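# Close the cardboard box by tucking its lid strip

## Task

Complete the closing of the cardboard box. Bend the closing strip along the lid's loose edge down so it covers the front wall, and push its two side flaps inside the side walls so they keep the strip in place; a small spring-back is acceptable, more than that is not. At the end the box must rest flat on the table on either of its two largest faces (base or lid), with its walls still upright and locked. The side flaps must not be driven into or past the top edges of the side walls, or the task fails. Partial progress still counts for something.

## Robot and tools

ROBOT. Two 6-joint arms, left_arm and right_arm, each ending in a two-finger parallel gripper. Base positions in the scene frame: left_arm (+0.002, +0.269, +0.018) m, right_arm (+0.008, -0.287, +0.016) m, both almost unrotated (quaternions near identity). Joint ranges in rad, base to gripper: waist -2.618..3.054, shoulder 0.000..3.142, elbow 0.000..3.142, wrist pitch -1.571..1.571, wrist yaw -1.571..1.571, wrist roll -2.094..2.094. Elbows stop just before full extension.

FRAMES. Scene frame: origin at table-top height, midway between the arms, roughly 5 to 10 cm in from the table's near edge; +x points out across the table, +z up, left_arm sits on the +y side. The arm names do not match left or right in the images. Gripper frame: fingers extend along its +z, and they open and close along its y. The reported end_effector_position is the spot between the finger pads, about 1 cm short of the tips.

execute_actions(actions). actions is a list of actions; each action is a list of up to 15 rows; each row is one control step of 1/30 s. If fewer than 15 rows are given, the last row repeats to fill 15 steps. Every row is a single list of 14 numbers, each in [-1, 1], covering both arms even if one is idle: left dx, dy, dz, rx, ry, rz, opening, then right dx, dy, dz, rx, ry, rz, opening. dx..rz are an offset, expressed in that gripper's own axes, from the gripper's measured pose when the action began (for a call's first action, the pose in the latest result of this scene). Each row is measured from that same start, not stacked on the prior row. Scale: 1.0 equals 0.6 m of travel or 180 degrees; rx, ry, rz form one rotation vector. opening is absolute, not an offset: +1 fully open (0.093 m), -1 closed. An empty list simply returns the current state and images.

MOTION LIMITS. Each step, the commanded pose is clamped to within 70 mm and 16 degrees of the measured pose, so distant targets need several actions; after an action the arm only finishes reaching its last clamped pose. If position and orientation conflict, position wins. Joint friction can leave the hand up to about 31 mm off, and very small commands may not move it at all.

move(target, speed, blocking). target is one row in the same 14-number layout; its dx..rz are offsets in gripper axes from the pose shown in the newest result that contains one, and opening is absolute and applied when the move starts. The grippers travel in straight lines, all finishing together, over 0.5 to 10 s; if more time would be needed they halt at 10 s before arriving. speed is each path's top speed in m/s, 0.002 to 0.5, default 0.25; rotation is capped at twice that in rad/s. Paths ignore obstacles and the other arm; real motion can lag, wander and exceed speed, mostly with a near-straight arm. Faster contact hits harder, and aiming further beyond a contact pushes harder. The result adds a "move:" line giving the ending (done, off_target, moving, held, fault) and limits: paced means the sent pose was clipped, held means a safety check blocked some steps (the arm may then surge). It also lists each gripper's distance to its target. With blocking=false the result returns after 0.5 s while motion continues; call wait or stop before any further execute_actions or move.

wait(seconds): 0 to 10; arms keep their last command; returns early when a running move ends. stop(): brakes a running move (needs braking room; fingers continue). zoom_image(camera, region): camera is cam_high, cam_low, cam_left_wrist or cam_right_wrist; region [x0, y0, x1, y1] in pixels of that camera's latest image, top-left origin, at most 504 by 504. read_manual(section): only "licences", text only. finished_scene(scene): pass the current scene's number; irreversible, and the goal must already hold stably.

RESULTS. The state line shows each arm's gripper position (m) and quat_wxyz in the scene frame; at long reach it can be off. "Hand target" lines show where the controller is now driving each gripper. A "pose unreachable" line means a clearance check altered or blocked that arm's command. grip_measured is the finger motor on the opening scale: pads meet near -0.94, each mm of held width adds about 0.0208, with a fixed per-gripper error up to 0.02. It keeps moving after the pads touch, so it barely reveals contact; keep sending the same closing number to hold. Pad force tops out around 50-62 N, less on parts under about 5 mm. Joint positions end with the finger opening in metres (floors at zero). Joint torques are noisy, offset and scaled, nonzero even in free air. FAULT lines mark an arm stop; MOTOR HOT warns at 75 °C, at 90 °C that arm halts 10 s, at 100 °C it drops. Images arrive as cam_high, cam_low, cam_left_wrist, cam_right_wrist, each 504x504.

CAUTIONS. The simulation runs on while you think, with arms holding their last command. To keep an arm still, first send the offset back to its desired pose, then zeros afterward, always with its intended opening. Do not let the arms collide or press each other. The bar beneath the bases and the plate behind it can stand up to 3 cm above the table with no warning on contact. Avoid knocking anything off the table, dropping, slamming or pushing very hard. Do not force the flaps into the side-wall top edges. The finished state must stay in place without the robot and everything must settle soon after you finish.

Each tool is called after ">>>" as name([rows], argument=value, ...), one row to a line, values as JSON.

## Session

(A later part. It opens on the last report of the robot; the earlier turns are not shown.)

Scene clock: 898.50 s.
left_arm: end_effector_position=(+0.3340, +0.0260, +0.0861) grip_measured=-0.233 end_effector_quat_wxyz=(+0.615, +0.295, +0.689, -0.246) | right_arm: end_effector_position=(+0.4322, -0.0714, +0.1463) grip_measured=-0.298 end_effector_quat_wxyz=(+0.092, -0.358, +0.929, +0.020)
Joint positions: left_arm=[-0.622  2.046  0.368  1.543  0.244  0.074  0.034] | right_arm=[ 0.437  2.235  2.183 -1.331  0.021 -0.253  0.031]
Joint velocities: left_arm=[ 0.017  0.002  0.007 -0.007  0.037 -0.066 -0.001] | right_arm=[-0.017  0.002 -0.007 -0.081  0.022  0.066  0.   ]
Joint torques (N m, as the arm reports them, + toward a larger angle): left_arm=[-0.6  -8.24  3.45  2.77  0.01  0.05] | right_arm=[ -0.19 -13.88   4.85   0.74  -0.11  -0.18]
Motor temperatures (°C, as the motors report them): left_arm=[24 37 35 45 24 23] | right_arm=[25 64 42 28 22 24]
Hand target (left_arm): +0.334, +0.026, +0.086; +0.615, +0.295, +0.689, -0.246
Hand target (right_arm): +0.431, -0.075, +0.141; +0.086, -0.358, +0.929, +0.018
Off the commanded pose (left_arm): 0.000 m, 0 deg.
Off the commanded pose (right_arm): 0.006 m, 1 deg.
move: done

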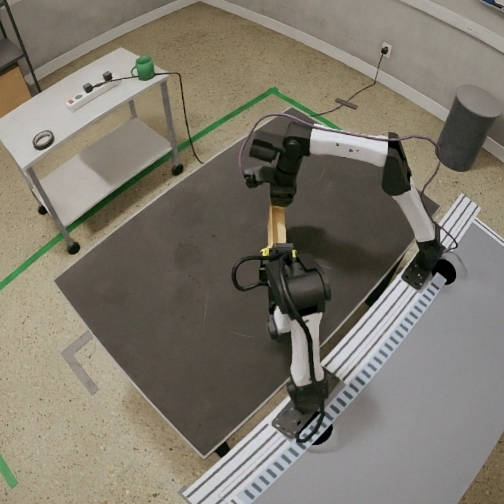

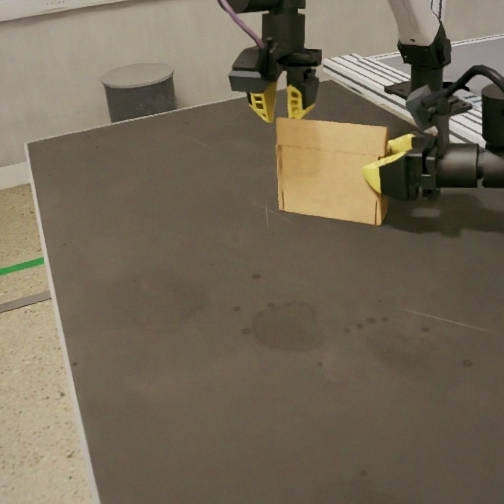

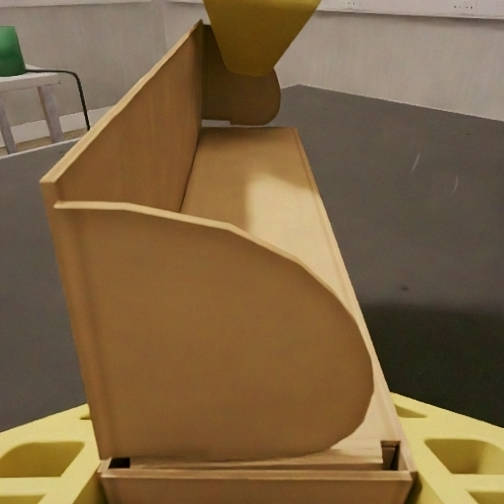

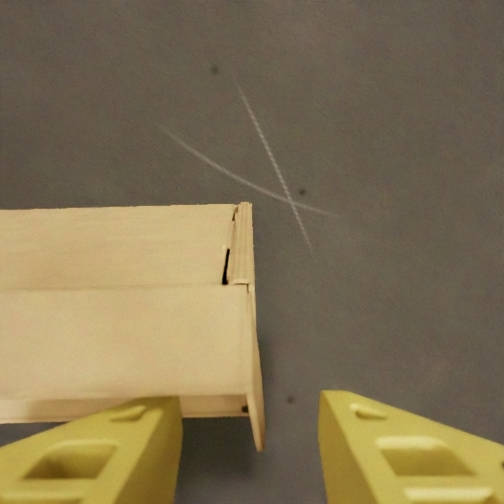

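>>> move(target=[0,0,0,0,0,0,-0.25, -0.025,0,0.005,0,0,0,-0.3], speed=0.03)

>>> execute_actions([
  [[0,0,0,0,0,0,-0.25,0,0,0,0,0,0,-0.7]],
  [[0,0,0,0,0,0,-0.25,0,0,0,0,0,0,-1]],
])

Scene clock: 903.77 s.
left_arm: end_effector_position=(+0.3343, +0.0263, +0.0861) grip_measured=-0.233 end_effector_quat_wxyz=(+0.615, +0.294, +0.689, -0.245) | right_arm: end_effector_position=(+0.4433, -0.0656, +0.1501) grip_measured=-0.298 end_effector_quat_wxyz=(+0.097, -0.357, +0.929, +0.020)
Joint positions: left_arm=[-0.622  2.046  0.368  1.543  0.241  0.074  0.034] | right_arm=[ 0.437  2.299  2.305 -1.378  0.021 -0.252  0.031]
Joint velocities: left_arm=[-0.017 -0.012 -0.027 -0.022  0.066  0.037  0.   ] | right_arm=[ 0.007  0.012  0.032 -0.007  0.095  0.051 -0.001]
Joint torques (N m, as the arm reports them, + toward a larger angle): left_arm=[-0.65 -8.35  3.43  2.76  0.02  0.08] | right_arm=[  0.84 -12.21   7.47   0.63  -0.12   0.  ]
Motor temperatures (°C, as the motors report them): left_arm=[24 38 35 45 24 23] | right_arm=[25 64 41 28 22 24]
Hand target (left_arm): +0.334, +0.026, +0.086; +0.615, +0.295, +0.689, -0.246
Hand target (right_arm): +0.443, -0.061, +0.146; +0.092, -0.357, +0.929, +0.020
Off the commanded pose (left_arm): 0.000 m, 0 deg.
Off the commanded pose (right_arm): 0.006 m, 1 deg.
move: done

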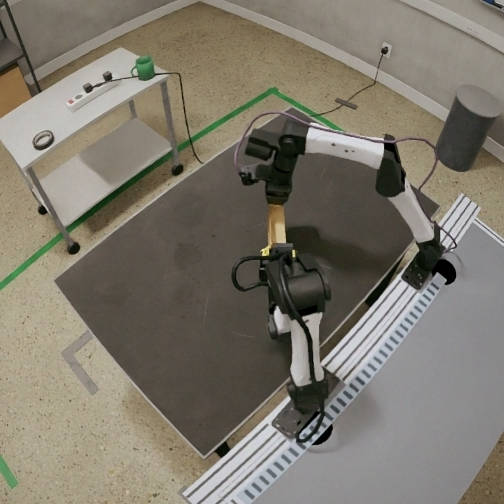

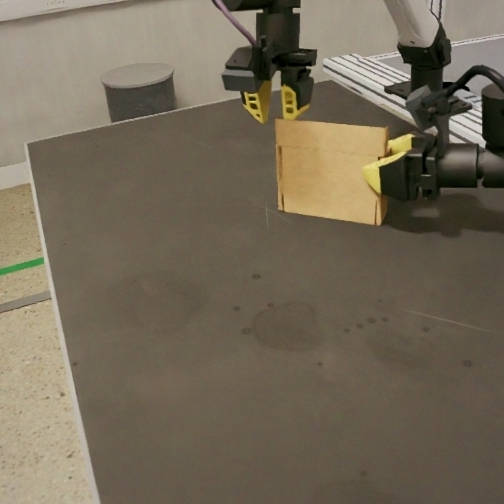

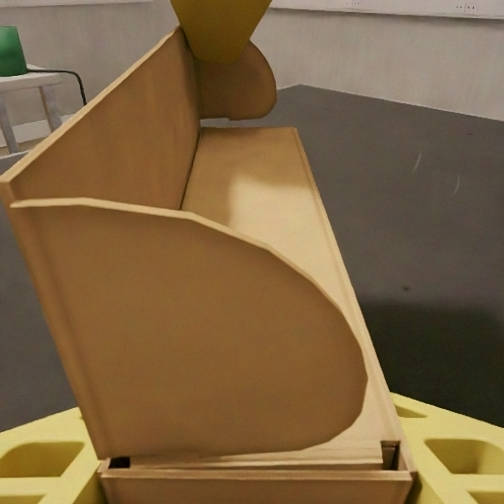

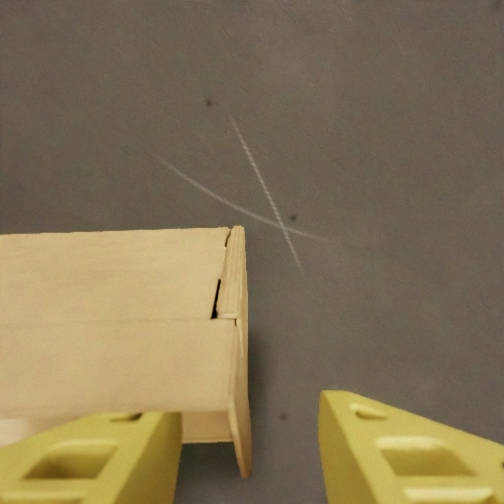

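Scene clock: 904.77 s.
left_arm: end_effector_position=(+0.3343, +0.0263, +0.0863) grip_measured=-0.233 end_effector_quat_wxyz=(+0.615, +0.294, +0.689, -0.245) | right_arm: end_effector_position=(+0.4410, -0.0637, +0.1499) grip_measured=-0.970 end_effector_quat_wxyz=(+0.094, -0.358, +0.929, +0.026)
Joint positions: left_arm=[-0.622  2.046  0.368  1.544  0.241  0.074  0.034] | right_arm=[ 0.438  2.299  2.305 -1.382  0.009 -0.252  0.   ]
Joint velocities: left_arm=[-0.012  0.002 -0.007  0.037  0.007  0.051 -0.001] | right_arm=[ 0.002  0.007  0.017 -0.007 -0.081 -0.051  0.   ]
Joint torques (N m, as the arm reports them, + toward a larger angle): left_arm=[-0.65 -8.26  3.52  2.78 -0.01  0.04] | right_arm=[  0.15 -13.83   6.27   0.69   0.01  -0.09]
Motor temperatures (°C, as the motors report them): left_arm=[24 38 35 45 24 23] | right_arm=[25 64 41 29 22 24]
Hand target (left_arm): +0.334, +0.026, +0.086; +0.615, +0.294, +0.689, -0.245
Hand target (right_arm): +0.443, -0.066, +0.150; +0.097, -0.357, +0.929, +0.020
Off the commanded pose (left_arm): 0.000 m, 0 deg.
Off the commanded pose (right_arm): 0.003 m, 1 deg.

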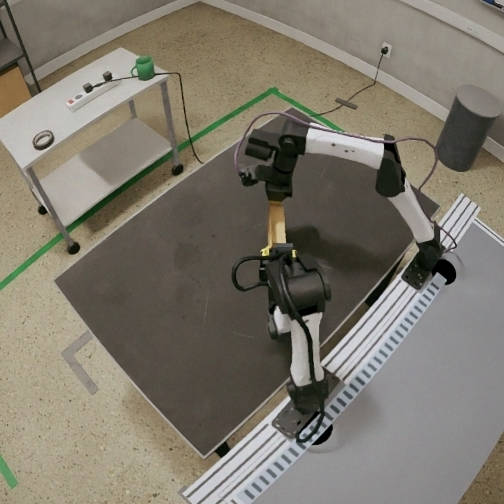

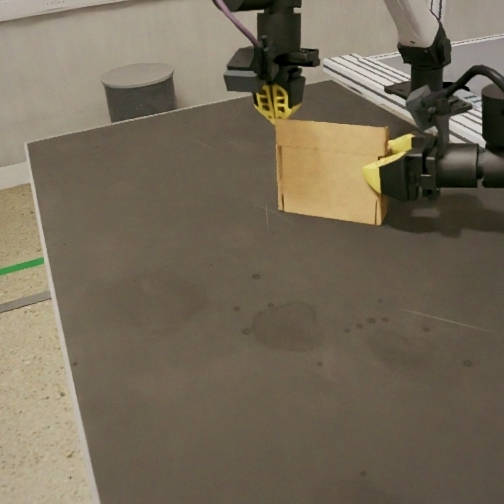

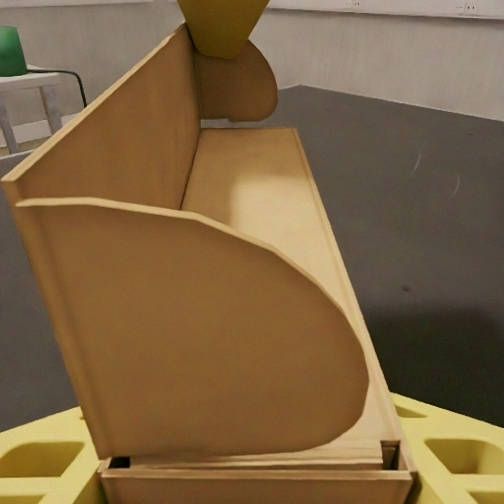

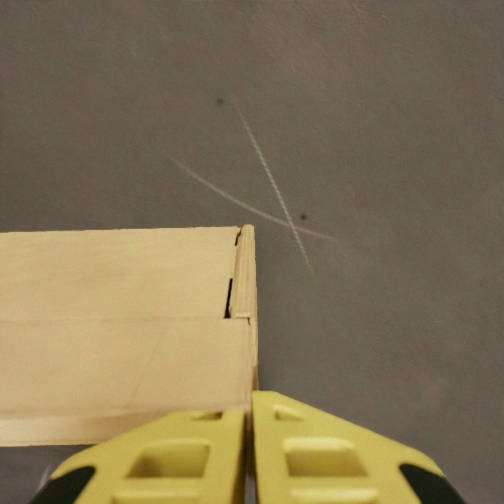

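>>> move(target=[0,0,0,0,0,0,-0.25, 0.045,0,0,0,-0.03,0,-1], speed=0.02)

Scene clock: 910.20 s.
left_arm: end_effector_position=(+0.3304, +0.0224, +0.0870) grip_measured=-0.233 end_effector_quat_wxyz=(+0.612, +0.304, +0.683, -0.257) | right_arm: end_effector_position=(+0.4299, -0.0746, +0.1506) grip_measured=-0.970 end_effector_quat_wxyz=(+0.153, -0.355, +0.921, +0.043)
Joint positions: left_arm=[-0.622  2.046  0.368  1.546  0.275  0.074  0.034] | right_arm=[ 0.42   2.066  1.902 -1.091 -0.016 -0.27   0.   ]
Joint velocities: left_arm=[-0.002  0.002  0.012  0.007 -0.007  0.022  0.001] | right_arm=[ 0.002  0.012 -0.002 -0.022  0.007 -0.066  0.   ]
Joint torques (N m, as the arm reports them, + toward a larger angle): left_arm=[-0.61 -8.26  3.42  2.74 -0.34  0.06] | right_arm=[ -0.52 -13.37   5.     0.75  -0.21  -0.15]
Motor temperatures (°C, as the motors report them): left_arm=[24 38 34 45 24 23] | right_arm=[25 65 41 29 22 24]
Hand target (left_arm): +0.334, +0.026, +0.086; +0.615, +0.294, +0.689, -0.245
Hand target (right_arm): +0.422, -0.082, +0.146; +0.137, -0.356, +0.923, +0.044
Off the commanded pose (left_arm): 0.006 m, 2 deg.
Off the commanded pose (right_arm): 0.012 m, 2 deg.
move: off_target (right_arm)

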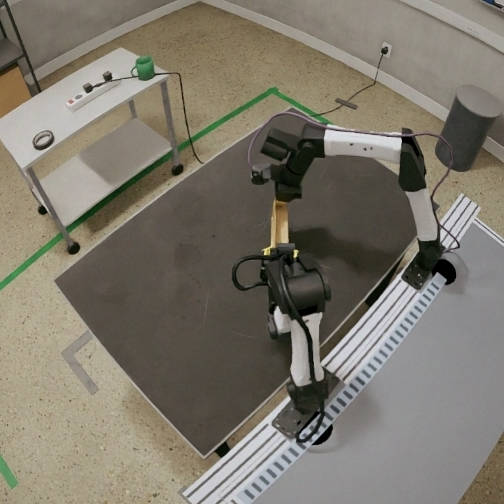

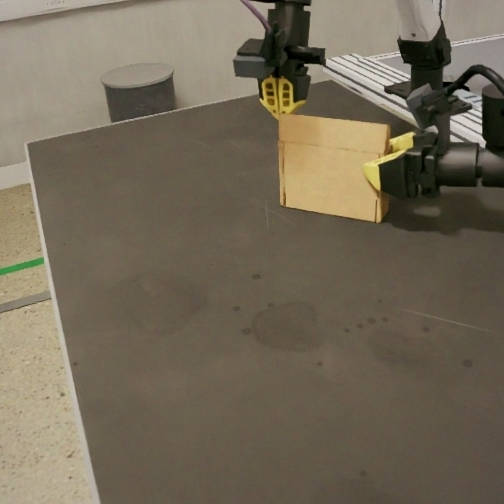

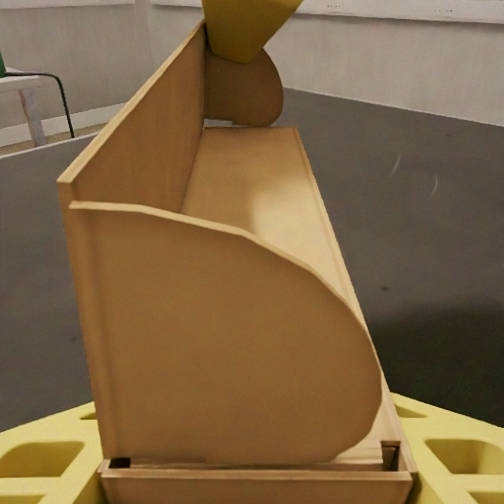

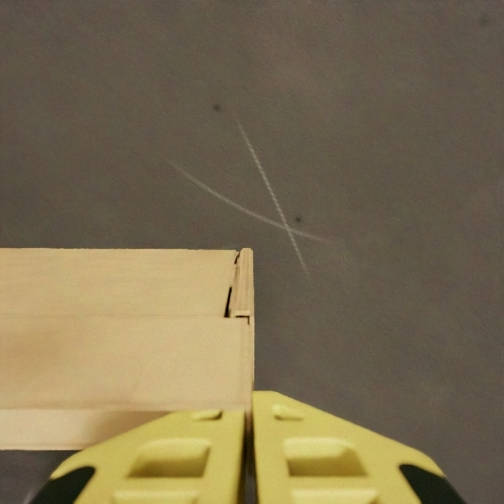

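>>> zoom_image(camera="cam_left_wrist", region=[80, 400, 430, 504])

>>> zoom_image(camera="cam_left_wrist", region=[170, 80, 320, 150])

Region (80, 400, 430, 504) of cam_left_wrist's 504x504 image, scaled by 1.440, with more detail than that image has; it fills the top 150 rows of this view, and the rest is white.

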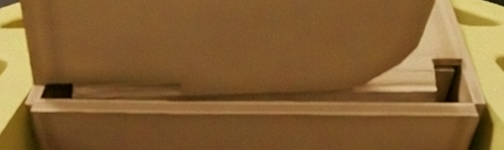

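Region (170, 80, 320, 150) of cam_left_wrist's 504x504 image, scaled by 3.360, with more detail than that image has; it fills the top 235 rows of this view, and the rest is white.

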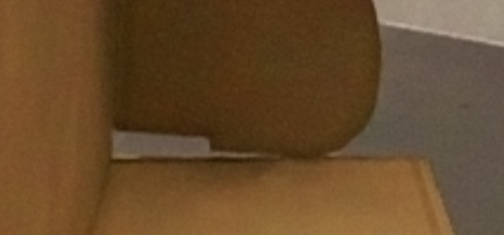

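>>> execute_actions([
  [[0,0,0,0,0,0,-0.25,-0.01,0,0,0,0,0,-0.4]],
])

>>> move(target=[0,0,0,0,0,0,-0.25, 0,0,-0.05,0,0,0,-0.4], speed=0.08)

>>> move(target=[0,0,0,0,0,0,-0.25, 0.01,0.17,0,0,0,0.5,-1], speed=0.2)

Scene clock: 931.67 s.
left_arm: end_effector_position=(+0.3303, +0.0223, +0.0870) grip_measured=-0.233 end_effector_quat_wxyz=(+0.612, +0.304, +0.683, -0.257) | right_arm: end_effector_position=(+0.4333, -0.0731, +0.1547) grip_measured=-0.402 end_effector_quat_wxyz=(+0.159, -0.355, +0.920, +0.043)
Joint positions: left_arm=[-0.622  2.046  0.368  1.546  0.275  0.074  0.034] | right_arm=[ 0.42   2.072  1.924 -1.095 -0.016 -0.27   0.026]
Joint velocities: left_arm=[-0.017 -0.012 -0.007 -0.022 -0.051 -0.066 -0.001] | right_arm=[-0.022 -0.017 -0.002  0.022 -0.037  0.022 -0.001]
Joint torques (N m, as the arm reports them, + toward a larger angle): left_arm=[-0.67 -8.16  3.33  2.78  0.    0.02] | right_arm=[  0.65 -10.95   7.91   0.8   -0.12  -0.04]
Motor temperatures (°C, as the motors report them): left_arm=[24 39 34 45 24 23] | right_arm=[25 65 40 29 22 24]
Hand target (left_arm): +0.330, +0.022, +0.087; +0.612, +0.304, +0.683, -0.257
Hand target (right_arm): +0.434, -0.071, +0.152; +0.154, -0.356, +0.921, +0.043
Off the commanded pose (left_arm): 0.000 m, 0 deg.
Off the commanded pose (right_arm): 0.003 m, 1 deg.

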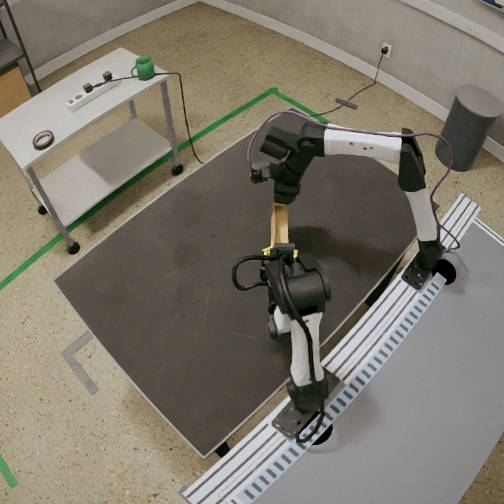

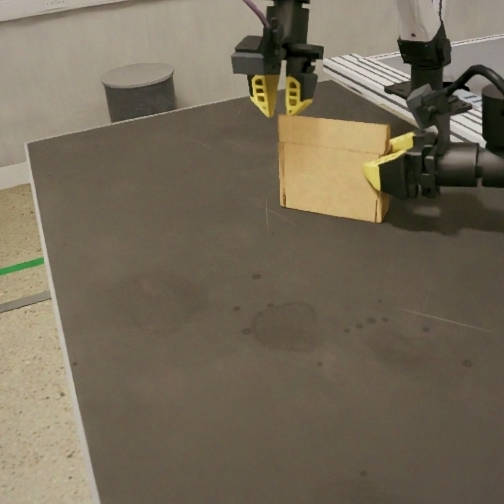

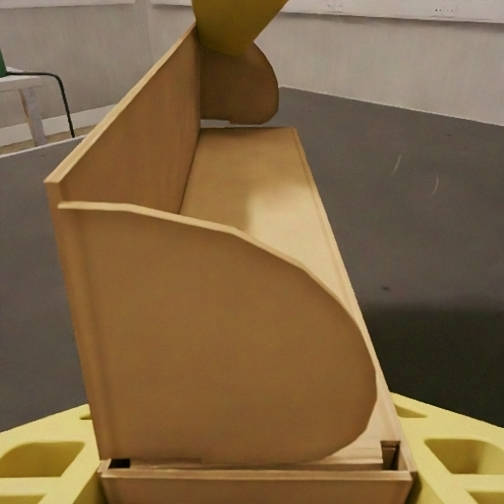

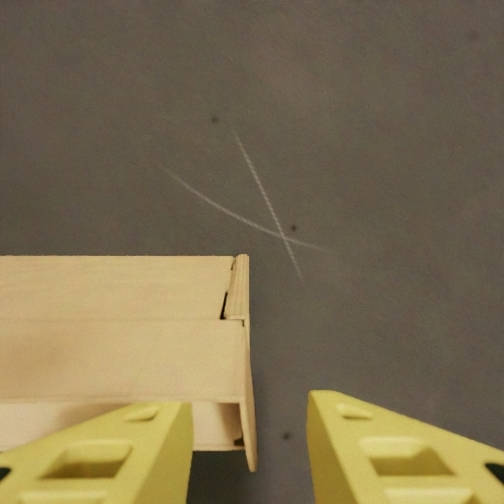

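Scene clock: 932.63 s.
left_arm: end_effector_position=(+0.3303, +0.0223, +0.0870) grip_measured=-0.233 end_effector_quat_wxyz=(+0.612, +0.304, +0.683, -0.257) | right_arm: end_effector_position=(+0.4263, -0.0776, +0.1775) grip_measured=-0.402 end_effector_quat_wxyz=(+0.158, -0.355, +0.920, +0.043)
Joint positions: left_arm=[-0.622  2.046  0.368  1.546  0.275  0.074  0.034] | right_arm=[ 0.42   2.05   1.984 -1.18  -0.016 -0.27   0.026]
Joint velocities: left_arm=[ 0.022  0.027 -0.002 -0.022 -0.037  0.022 -0.   ] | right_arm=[ 0.012  0.002  0.007  0.051 -0.007  0.007 -0.   ]
Joint torques (N m, as the arm reports them, + toward a larger angle): left_arm=[-0.78 -8.26  3.42  2.75  0.    0.03] | right_arm=[  0.18 -12.28   7.82   0.73  -0.15  -0.09]
Motor temperatures (°C, as the motors report them): left_arm=[24 39 33 45 24 23] | right_arm=[25 65 40 29 22 24]
Hand target (left_arm): +0.330, +0.022, +0.087; +0.612, +0.304, +0.683, -0.257
Hand target (right_arm): +0.426, -0.079, +0.183; +0.159, -0.355, +0.920, +0.043
Off the commanded pose (left_arm): 0.000 m, 0 deg.
Off the commanded pose (right_arm): 0.006 m, 0 deg.
move: done

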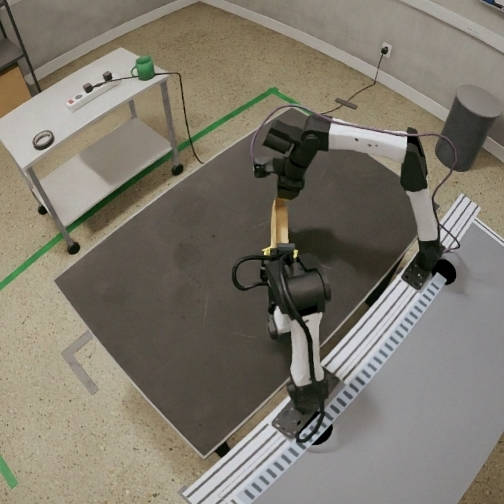

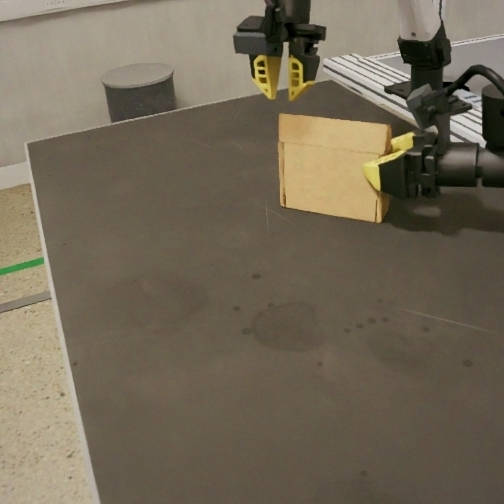

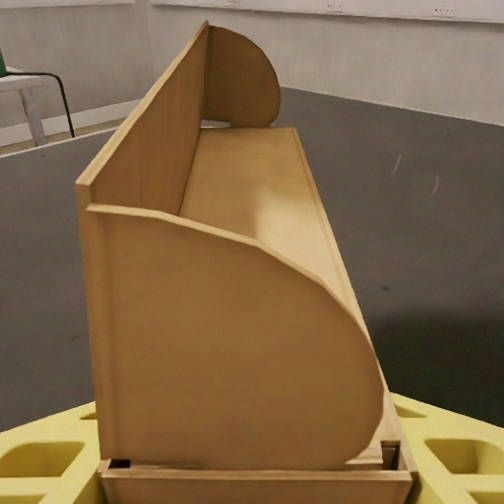

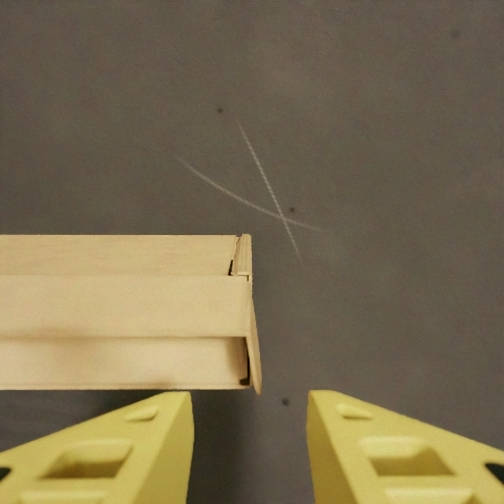

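Scene clock: 937.10 s.
left_arm: end_effector_position=(+0.3303, +0.0223, +0.0870) grip_measured=-0.233 end_effector_quat_wxyz=(+0.612, +0.304, +0.683, -0.257) | right_arm: end_effector_position=(+0.3581, -0.0080, +0.1773) grip_measured=-0.972 end_effector_quat_wxyz=(+0.077, +0.402, +0.900, +0.148)
Joint positions: left_arm=[-0.622  2.046  0.368  1.546  0.275  0.074  0.034] | right_arm=[ 0.652  1.96   1.837 -1.12   0.046  1.528  0.   ]
Joint velocities: left_arm=[-0.007  0.017  0.002  0.007 -0.051  0.081  0.   ] | right_arm=[ 0.012 -0.007 -0.012 -0.066 -0.037  0.022  0.   ]
Joint torques (N m, as the arm reports them, + toward a larger angle): left_arm=[-0.65 -8.22  3.44  2.76  0.03  0.03] | right_arm=[  1.47 -12.07   4.89   0.96   0.05  -0.08]
Motor temperatures (°C, as the motors report them): left_arm=[24 39 33 45 24 23] | right_arm=[25 65 40 29 22 24]
Hand target (left_arm): +0.330, +0.022, +0.087; +0.612, +0.304, +0.683, -0.257
Hand target (right_arm): +0.352, -0.006, +0.174; +0.078, +0.400, +0.902, +0.145
Off the commanded pose (left_arm): 0.000 m, 0 deg.
Off the commanded pose (right_arm): 0.007 m, 1 deg.
move: done

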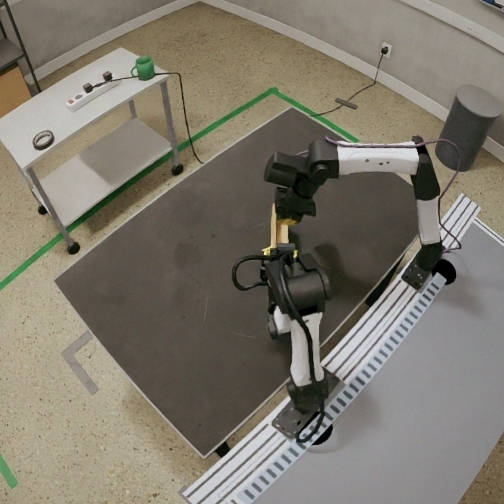

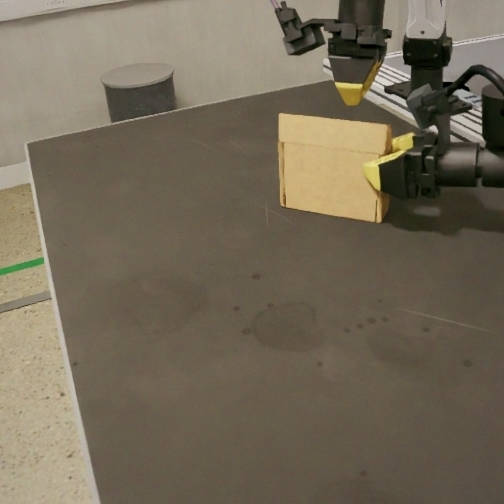

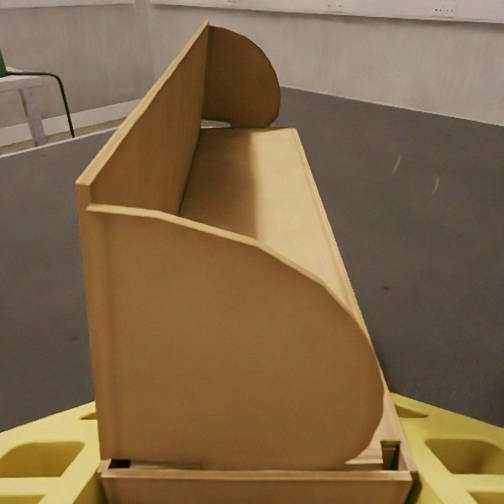

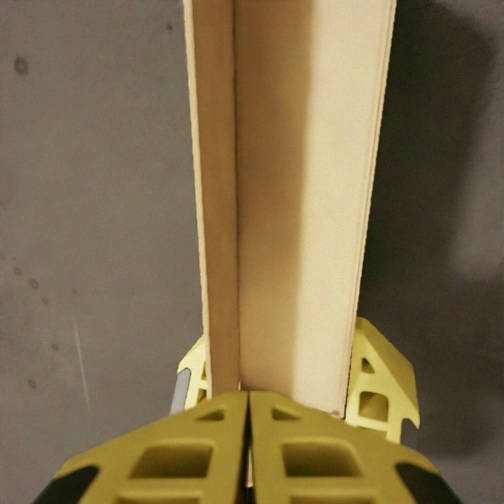

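>>> move(target=[0,0,0,0,0,0,-0.25, -0.165,0.0,0.0,0,0,-0.5,-0.3], speed=0.2)

Scene clock: 946.03 s.
left_arm: end_effector_position=(+0.3303, +0.0223, +0.0870) grip_measured=-0.233 end_effector_quat_wxyz=(+0.612, +0.304, +0.683, -0.257) | right_arm: end_effector_position=(+0.4248, -0.0825, +0.1808) grip_measured=-0.302 end_effector_quat_wxyz=(+0.166, -0.349, +0.921, +0.041)
Joint positions: left_arm=[-0.622  2.046  0.368  1.546  0.275  0.074  0.034] | right_arm=[ 0.414  2.017  1.944 -1.155 -0.01  -0.265  0.031]
Joint velocities: left_arm=[ 0.002 -0.007  0.007  0.022 -0.051 -0.051 -0.   ] | right_arm=[ 0.002 -0.007  0.002 -0.051  0.037 -0.037 -0.001]
Joint torques (N m, as the arm reports them, + toward a larger angle): left_arm=[-0.71 -8.27  3.44  2.76 -0.02  0.07] | right_arm=[ -0.17 -10.35   7.88   0.8   -0.25  -0.12]
Motor temperatures (°C, as the motors report them): left_arm=[24 39 33 46 24 23] | right_arm=[25 64 40 29 22 24]
Hand target (left_arm): +0.330, +0.022, +0.087; +0.612, +0.304, +0.683, -0.257
Hand target (right_arm): +0.426, -0.082, +0.178; +0.158, -0.353, +0.921, +0.047
Off the commanded pose (left_arm): 0.000 m, 0 deg.
Off the commanded pose (right_arm): 0.002 m, 1 deg.
move: done

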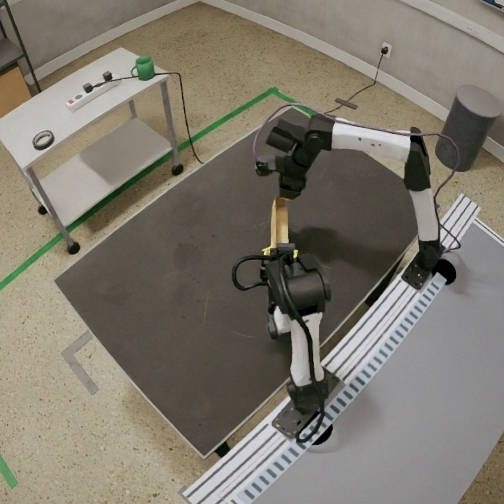

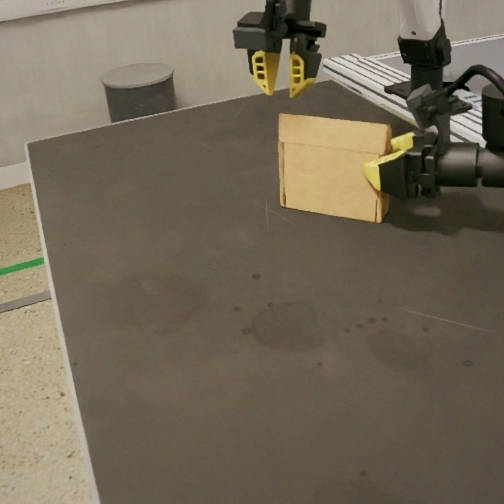

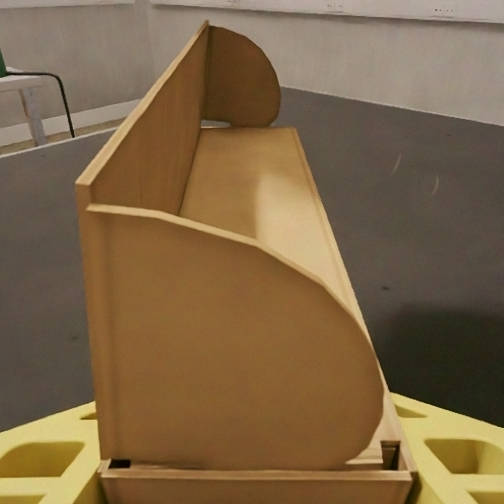

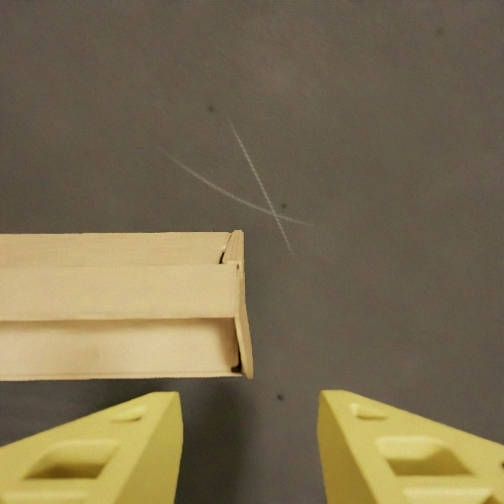

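>>> move(target=[0,0,0,0,0,0,-0.25, 0.01,0.008,0.065,0,0,0.012,-0.3], speed=0.04)

Scene clock: 954.70 s.
left_arm: end_effector_position=(+0.3303, +0.0223, +0.0870) grip_measured=-0.233 end_effector_quat_wxyz=(+0.612, +0.304, +0.683, -0.257) | right_arm: end_effector_position=(+0.4320, -0.0777, +0.1537) grip_measured=-0.302 end_effector_quat_wxyz=(+0.177, -0.330, +0.926, +0.046)
Joint positions: left_arm=[-0.622  2.046  0.368  1.546  0.275  0.074  0.034] | right_arm=[ 0.414  2.017  1.828 -1.015 -0.01  -0.225  0.031]
Joint velocities: left_arm=[-0.012  0.002 -0.007 -0.037 -0.037 -0.022 -0.001] | right_arm=[ 0.002 -0.002 -0.012  0.051  0.037 -0.007 -0.001]
Joint torques (N m, as the arm reports them, + toward a larger angle): left_arm=[-0.71 -8.22  3.32  2.74  0.    0.05] | right_arm=[  1.03 -11.33   5.15   1.13  -0.11  -0.05]
Motor temperatures (°C, as the motors report them): left_arm=[24 39 33 46 24 23] | right_arm=[25 63 41 29 22 24]
Hand target (left_arm): +0.330, +0.022, +0.087; +0.612, +0.304, +0.683, -0.257
Hand target (right_arm): +0.427, -0.075, +0.142; +0.165, -0.332, +0.928, +0.044
Off the commanded pose (left_arm): 0.000 m, 0 deg.
Off the commanded pose (right_arm): 0.013 m, 1 deg.
move: off_target (right_arm)

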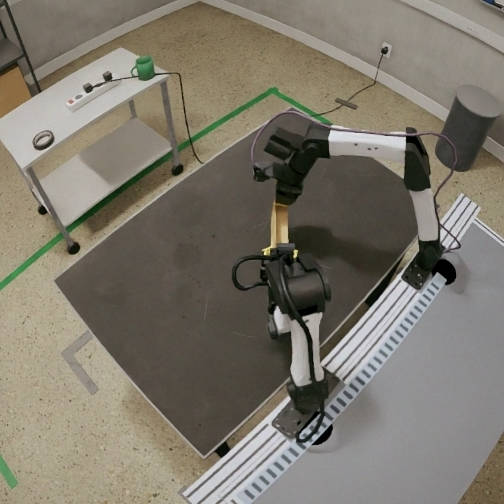

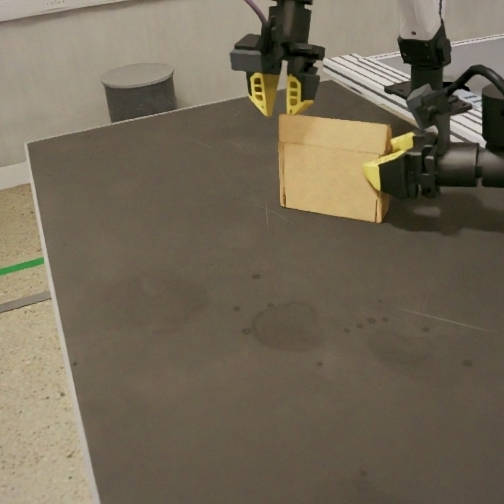

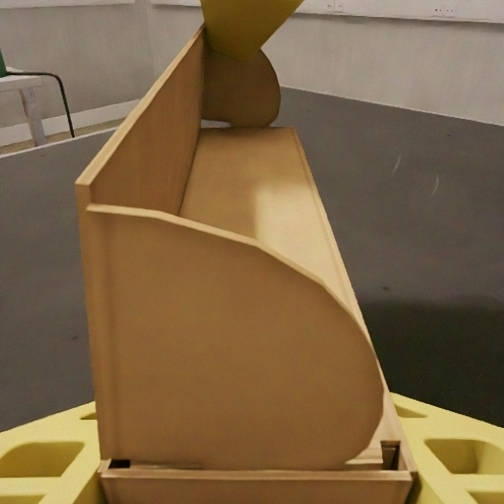

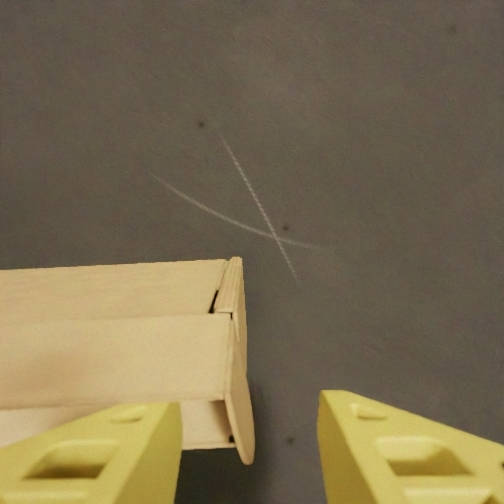

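Need +y 5 mm and deeper, slight back.

>>> move(target=[0,0,0,0,0,0,-0.25, -0.005,0.02,0.03,0,0,0,-0.3], speed=0.03)

Scene clock: 958.57 s.
left_arm: end_effector_position=(+0.3309, +0.0229, +0.0870) grip_measured=-0.233 end_effector_quat_wxyz=(+0.613, +0.302, +0.684, -0.255) | right_arm: end_effector_position=(+0.4369, -0.0703, +0.1570) grip_measured=-0.302 end_effector_quat_wxyz=(+0.194, -0.324, +0.925, +0.048)
Joint positions: left_arm=[-0.622  2.046  0.368  1.546  0.27   0.074  0.034] | right_arm=[ 0.426  2.017  1.828 -0.981 -0.004 -0.205  0.031]
Joint velocities: left_arm=[-0.017  0.002 -0.007 -0.081 -0.007  0.081 -0.001] | right_arm=[-0.007  0.007 -0.012  0.007 -0.022 -0.066 -0.001]
Joint torques (N m, as the arm reports them, + toward a larger angle): left_arm=[-0.63 -7.97  3.51  2.78  0.02  0.03] | right_arm=[  1.78 -10.33   4.94   1.34  -0.08  -0.06]
Motor temperatures (°C, as the motors report them): left_arm=[24 39 33 46 24 23] | right_arm=[25 62 41 29 22 24]
Hand target (left_arm): +0.330, +0.022, +0.087; +0.612, +0.304, +0.683, -0.257
Hand target (right_arm): +0.431, -0.063, +0.138; +0.177, -0.330, +0.926, +0.046
Off the commanded pose (left_arm): 0.001 m, 0 deg.
Off the commanded pose (right_arm): 0.021 m, 2 deg.
move: off_target (right_arm)

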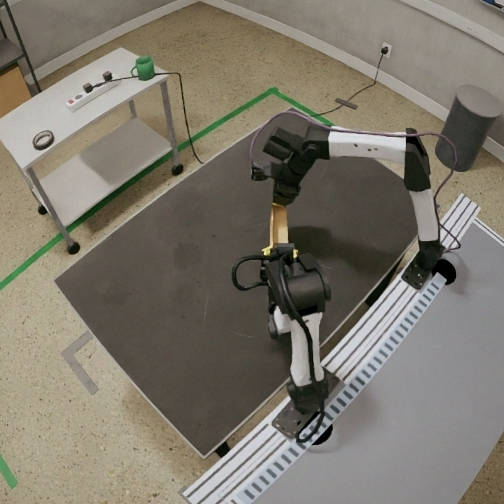

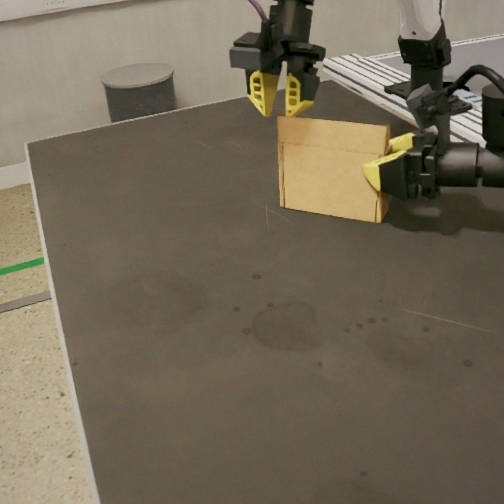

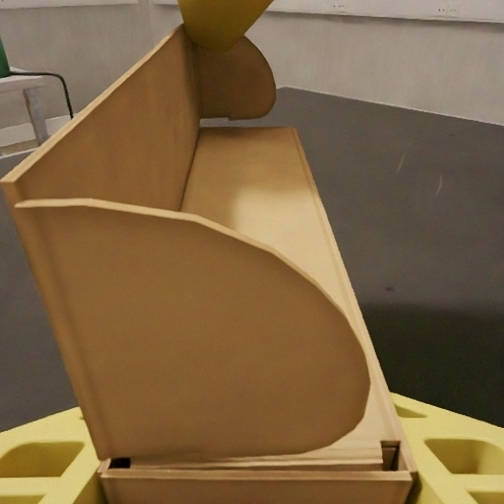

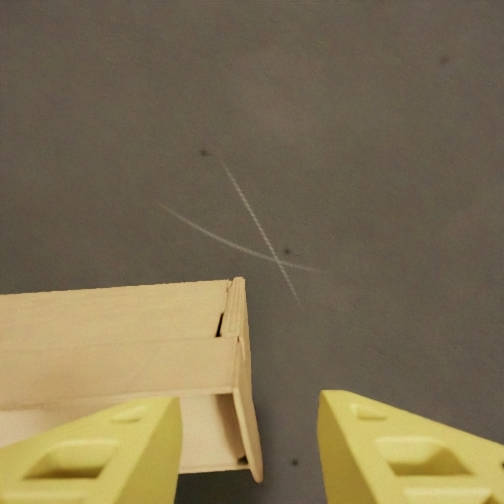

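>>> move(target=[0,0,0,0,0,0,-0.25, 0.012,0.02,0.045,0,0.01,-0.005,-0.3], speed=0.03)

Scene clock: 962.67 s.
left_arm: end_effector_position=(+0.3321, +0.0241, +0.0865) grip_measured=-0.233 end_effector_quat_wxyz=(+0.613, +0.299, +0.686, -0.252) | right_arm: end_effector_position=(+0.4376, -0.0660, +0.1465) grip_measured=-0.302 end_effector_quat_wxyz=(+0.194, -0.327, +0.924, +0.045)
Joint positions: left_arm=[-0.622  2.046  0.368  1.544  0.26   0.074  0.034] | right_arm=[ 0.435  2.027  1.801 -0.944  0.005 -0.202  0.031]
Joint velocities: left_arm=[ 0.022  0.012 -0.002  0.007  0.022 -0.007 -0.   ] | right_arm=[-0.002  0.007  0.017 -0.007  0.022  0.022 -0.001]
Joint torques (N m, as the arm reports them, + toward a larger angle): left_arm=[-0.69 -8.21  3.46  2.79  0.09  0.06] | right_arm=[  1.65 -10.53   5.34   1.28  -0.05  -0.03]
Motor temperatures (°C, as the motors report them): left_arm=[24 39 33 46 24 23] | right_arm=[25 62 41 29 22 24]
Hand target (left_arm): +0.331, +0.023, +0.087; +0.613, +0.302, +0.684, -0.255
Hand target (right_arm): +0.432, -0.060, +0.129; +0.179, -0.333, +0.925, +0.041
Off the commanded pose (left_arm): 0.002 m, 1 deg.
Off the commanded pose (right_arm): 0.019 m, 2 deg.
move: off_target (right_arm)

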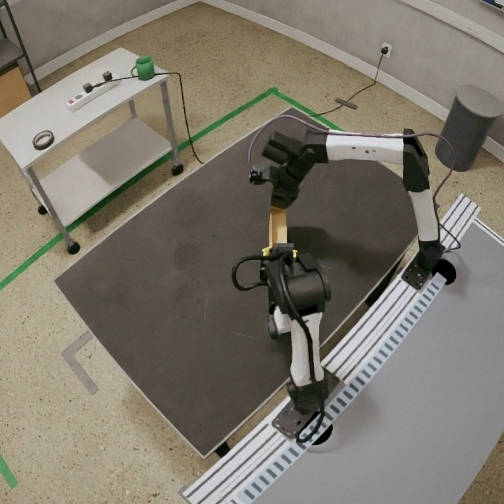

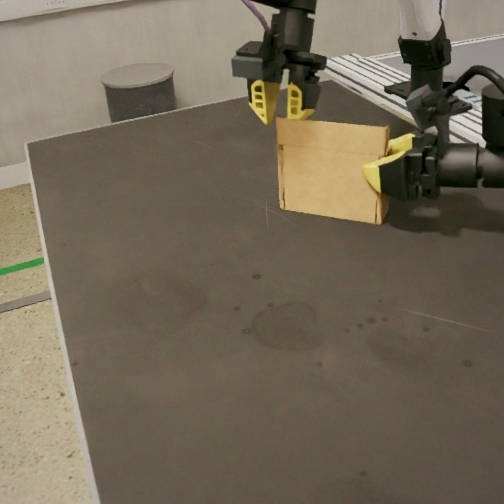

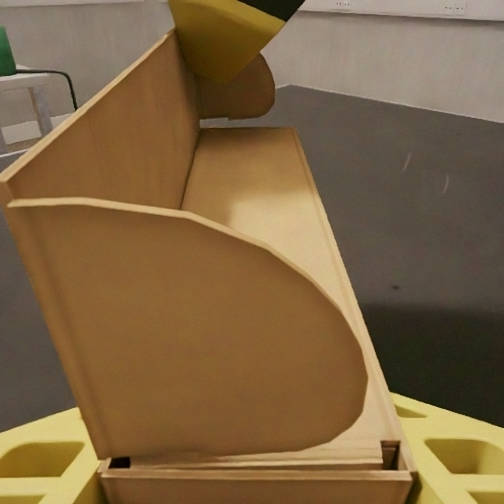

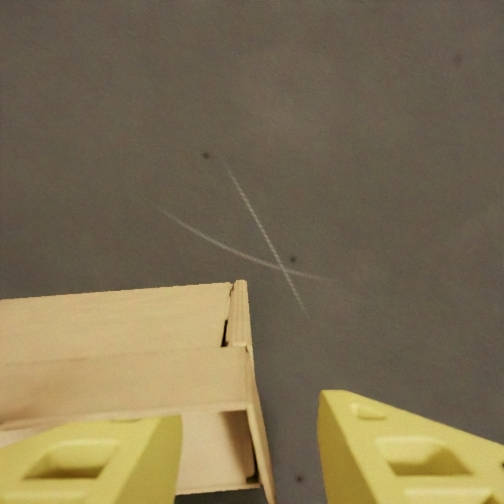

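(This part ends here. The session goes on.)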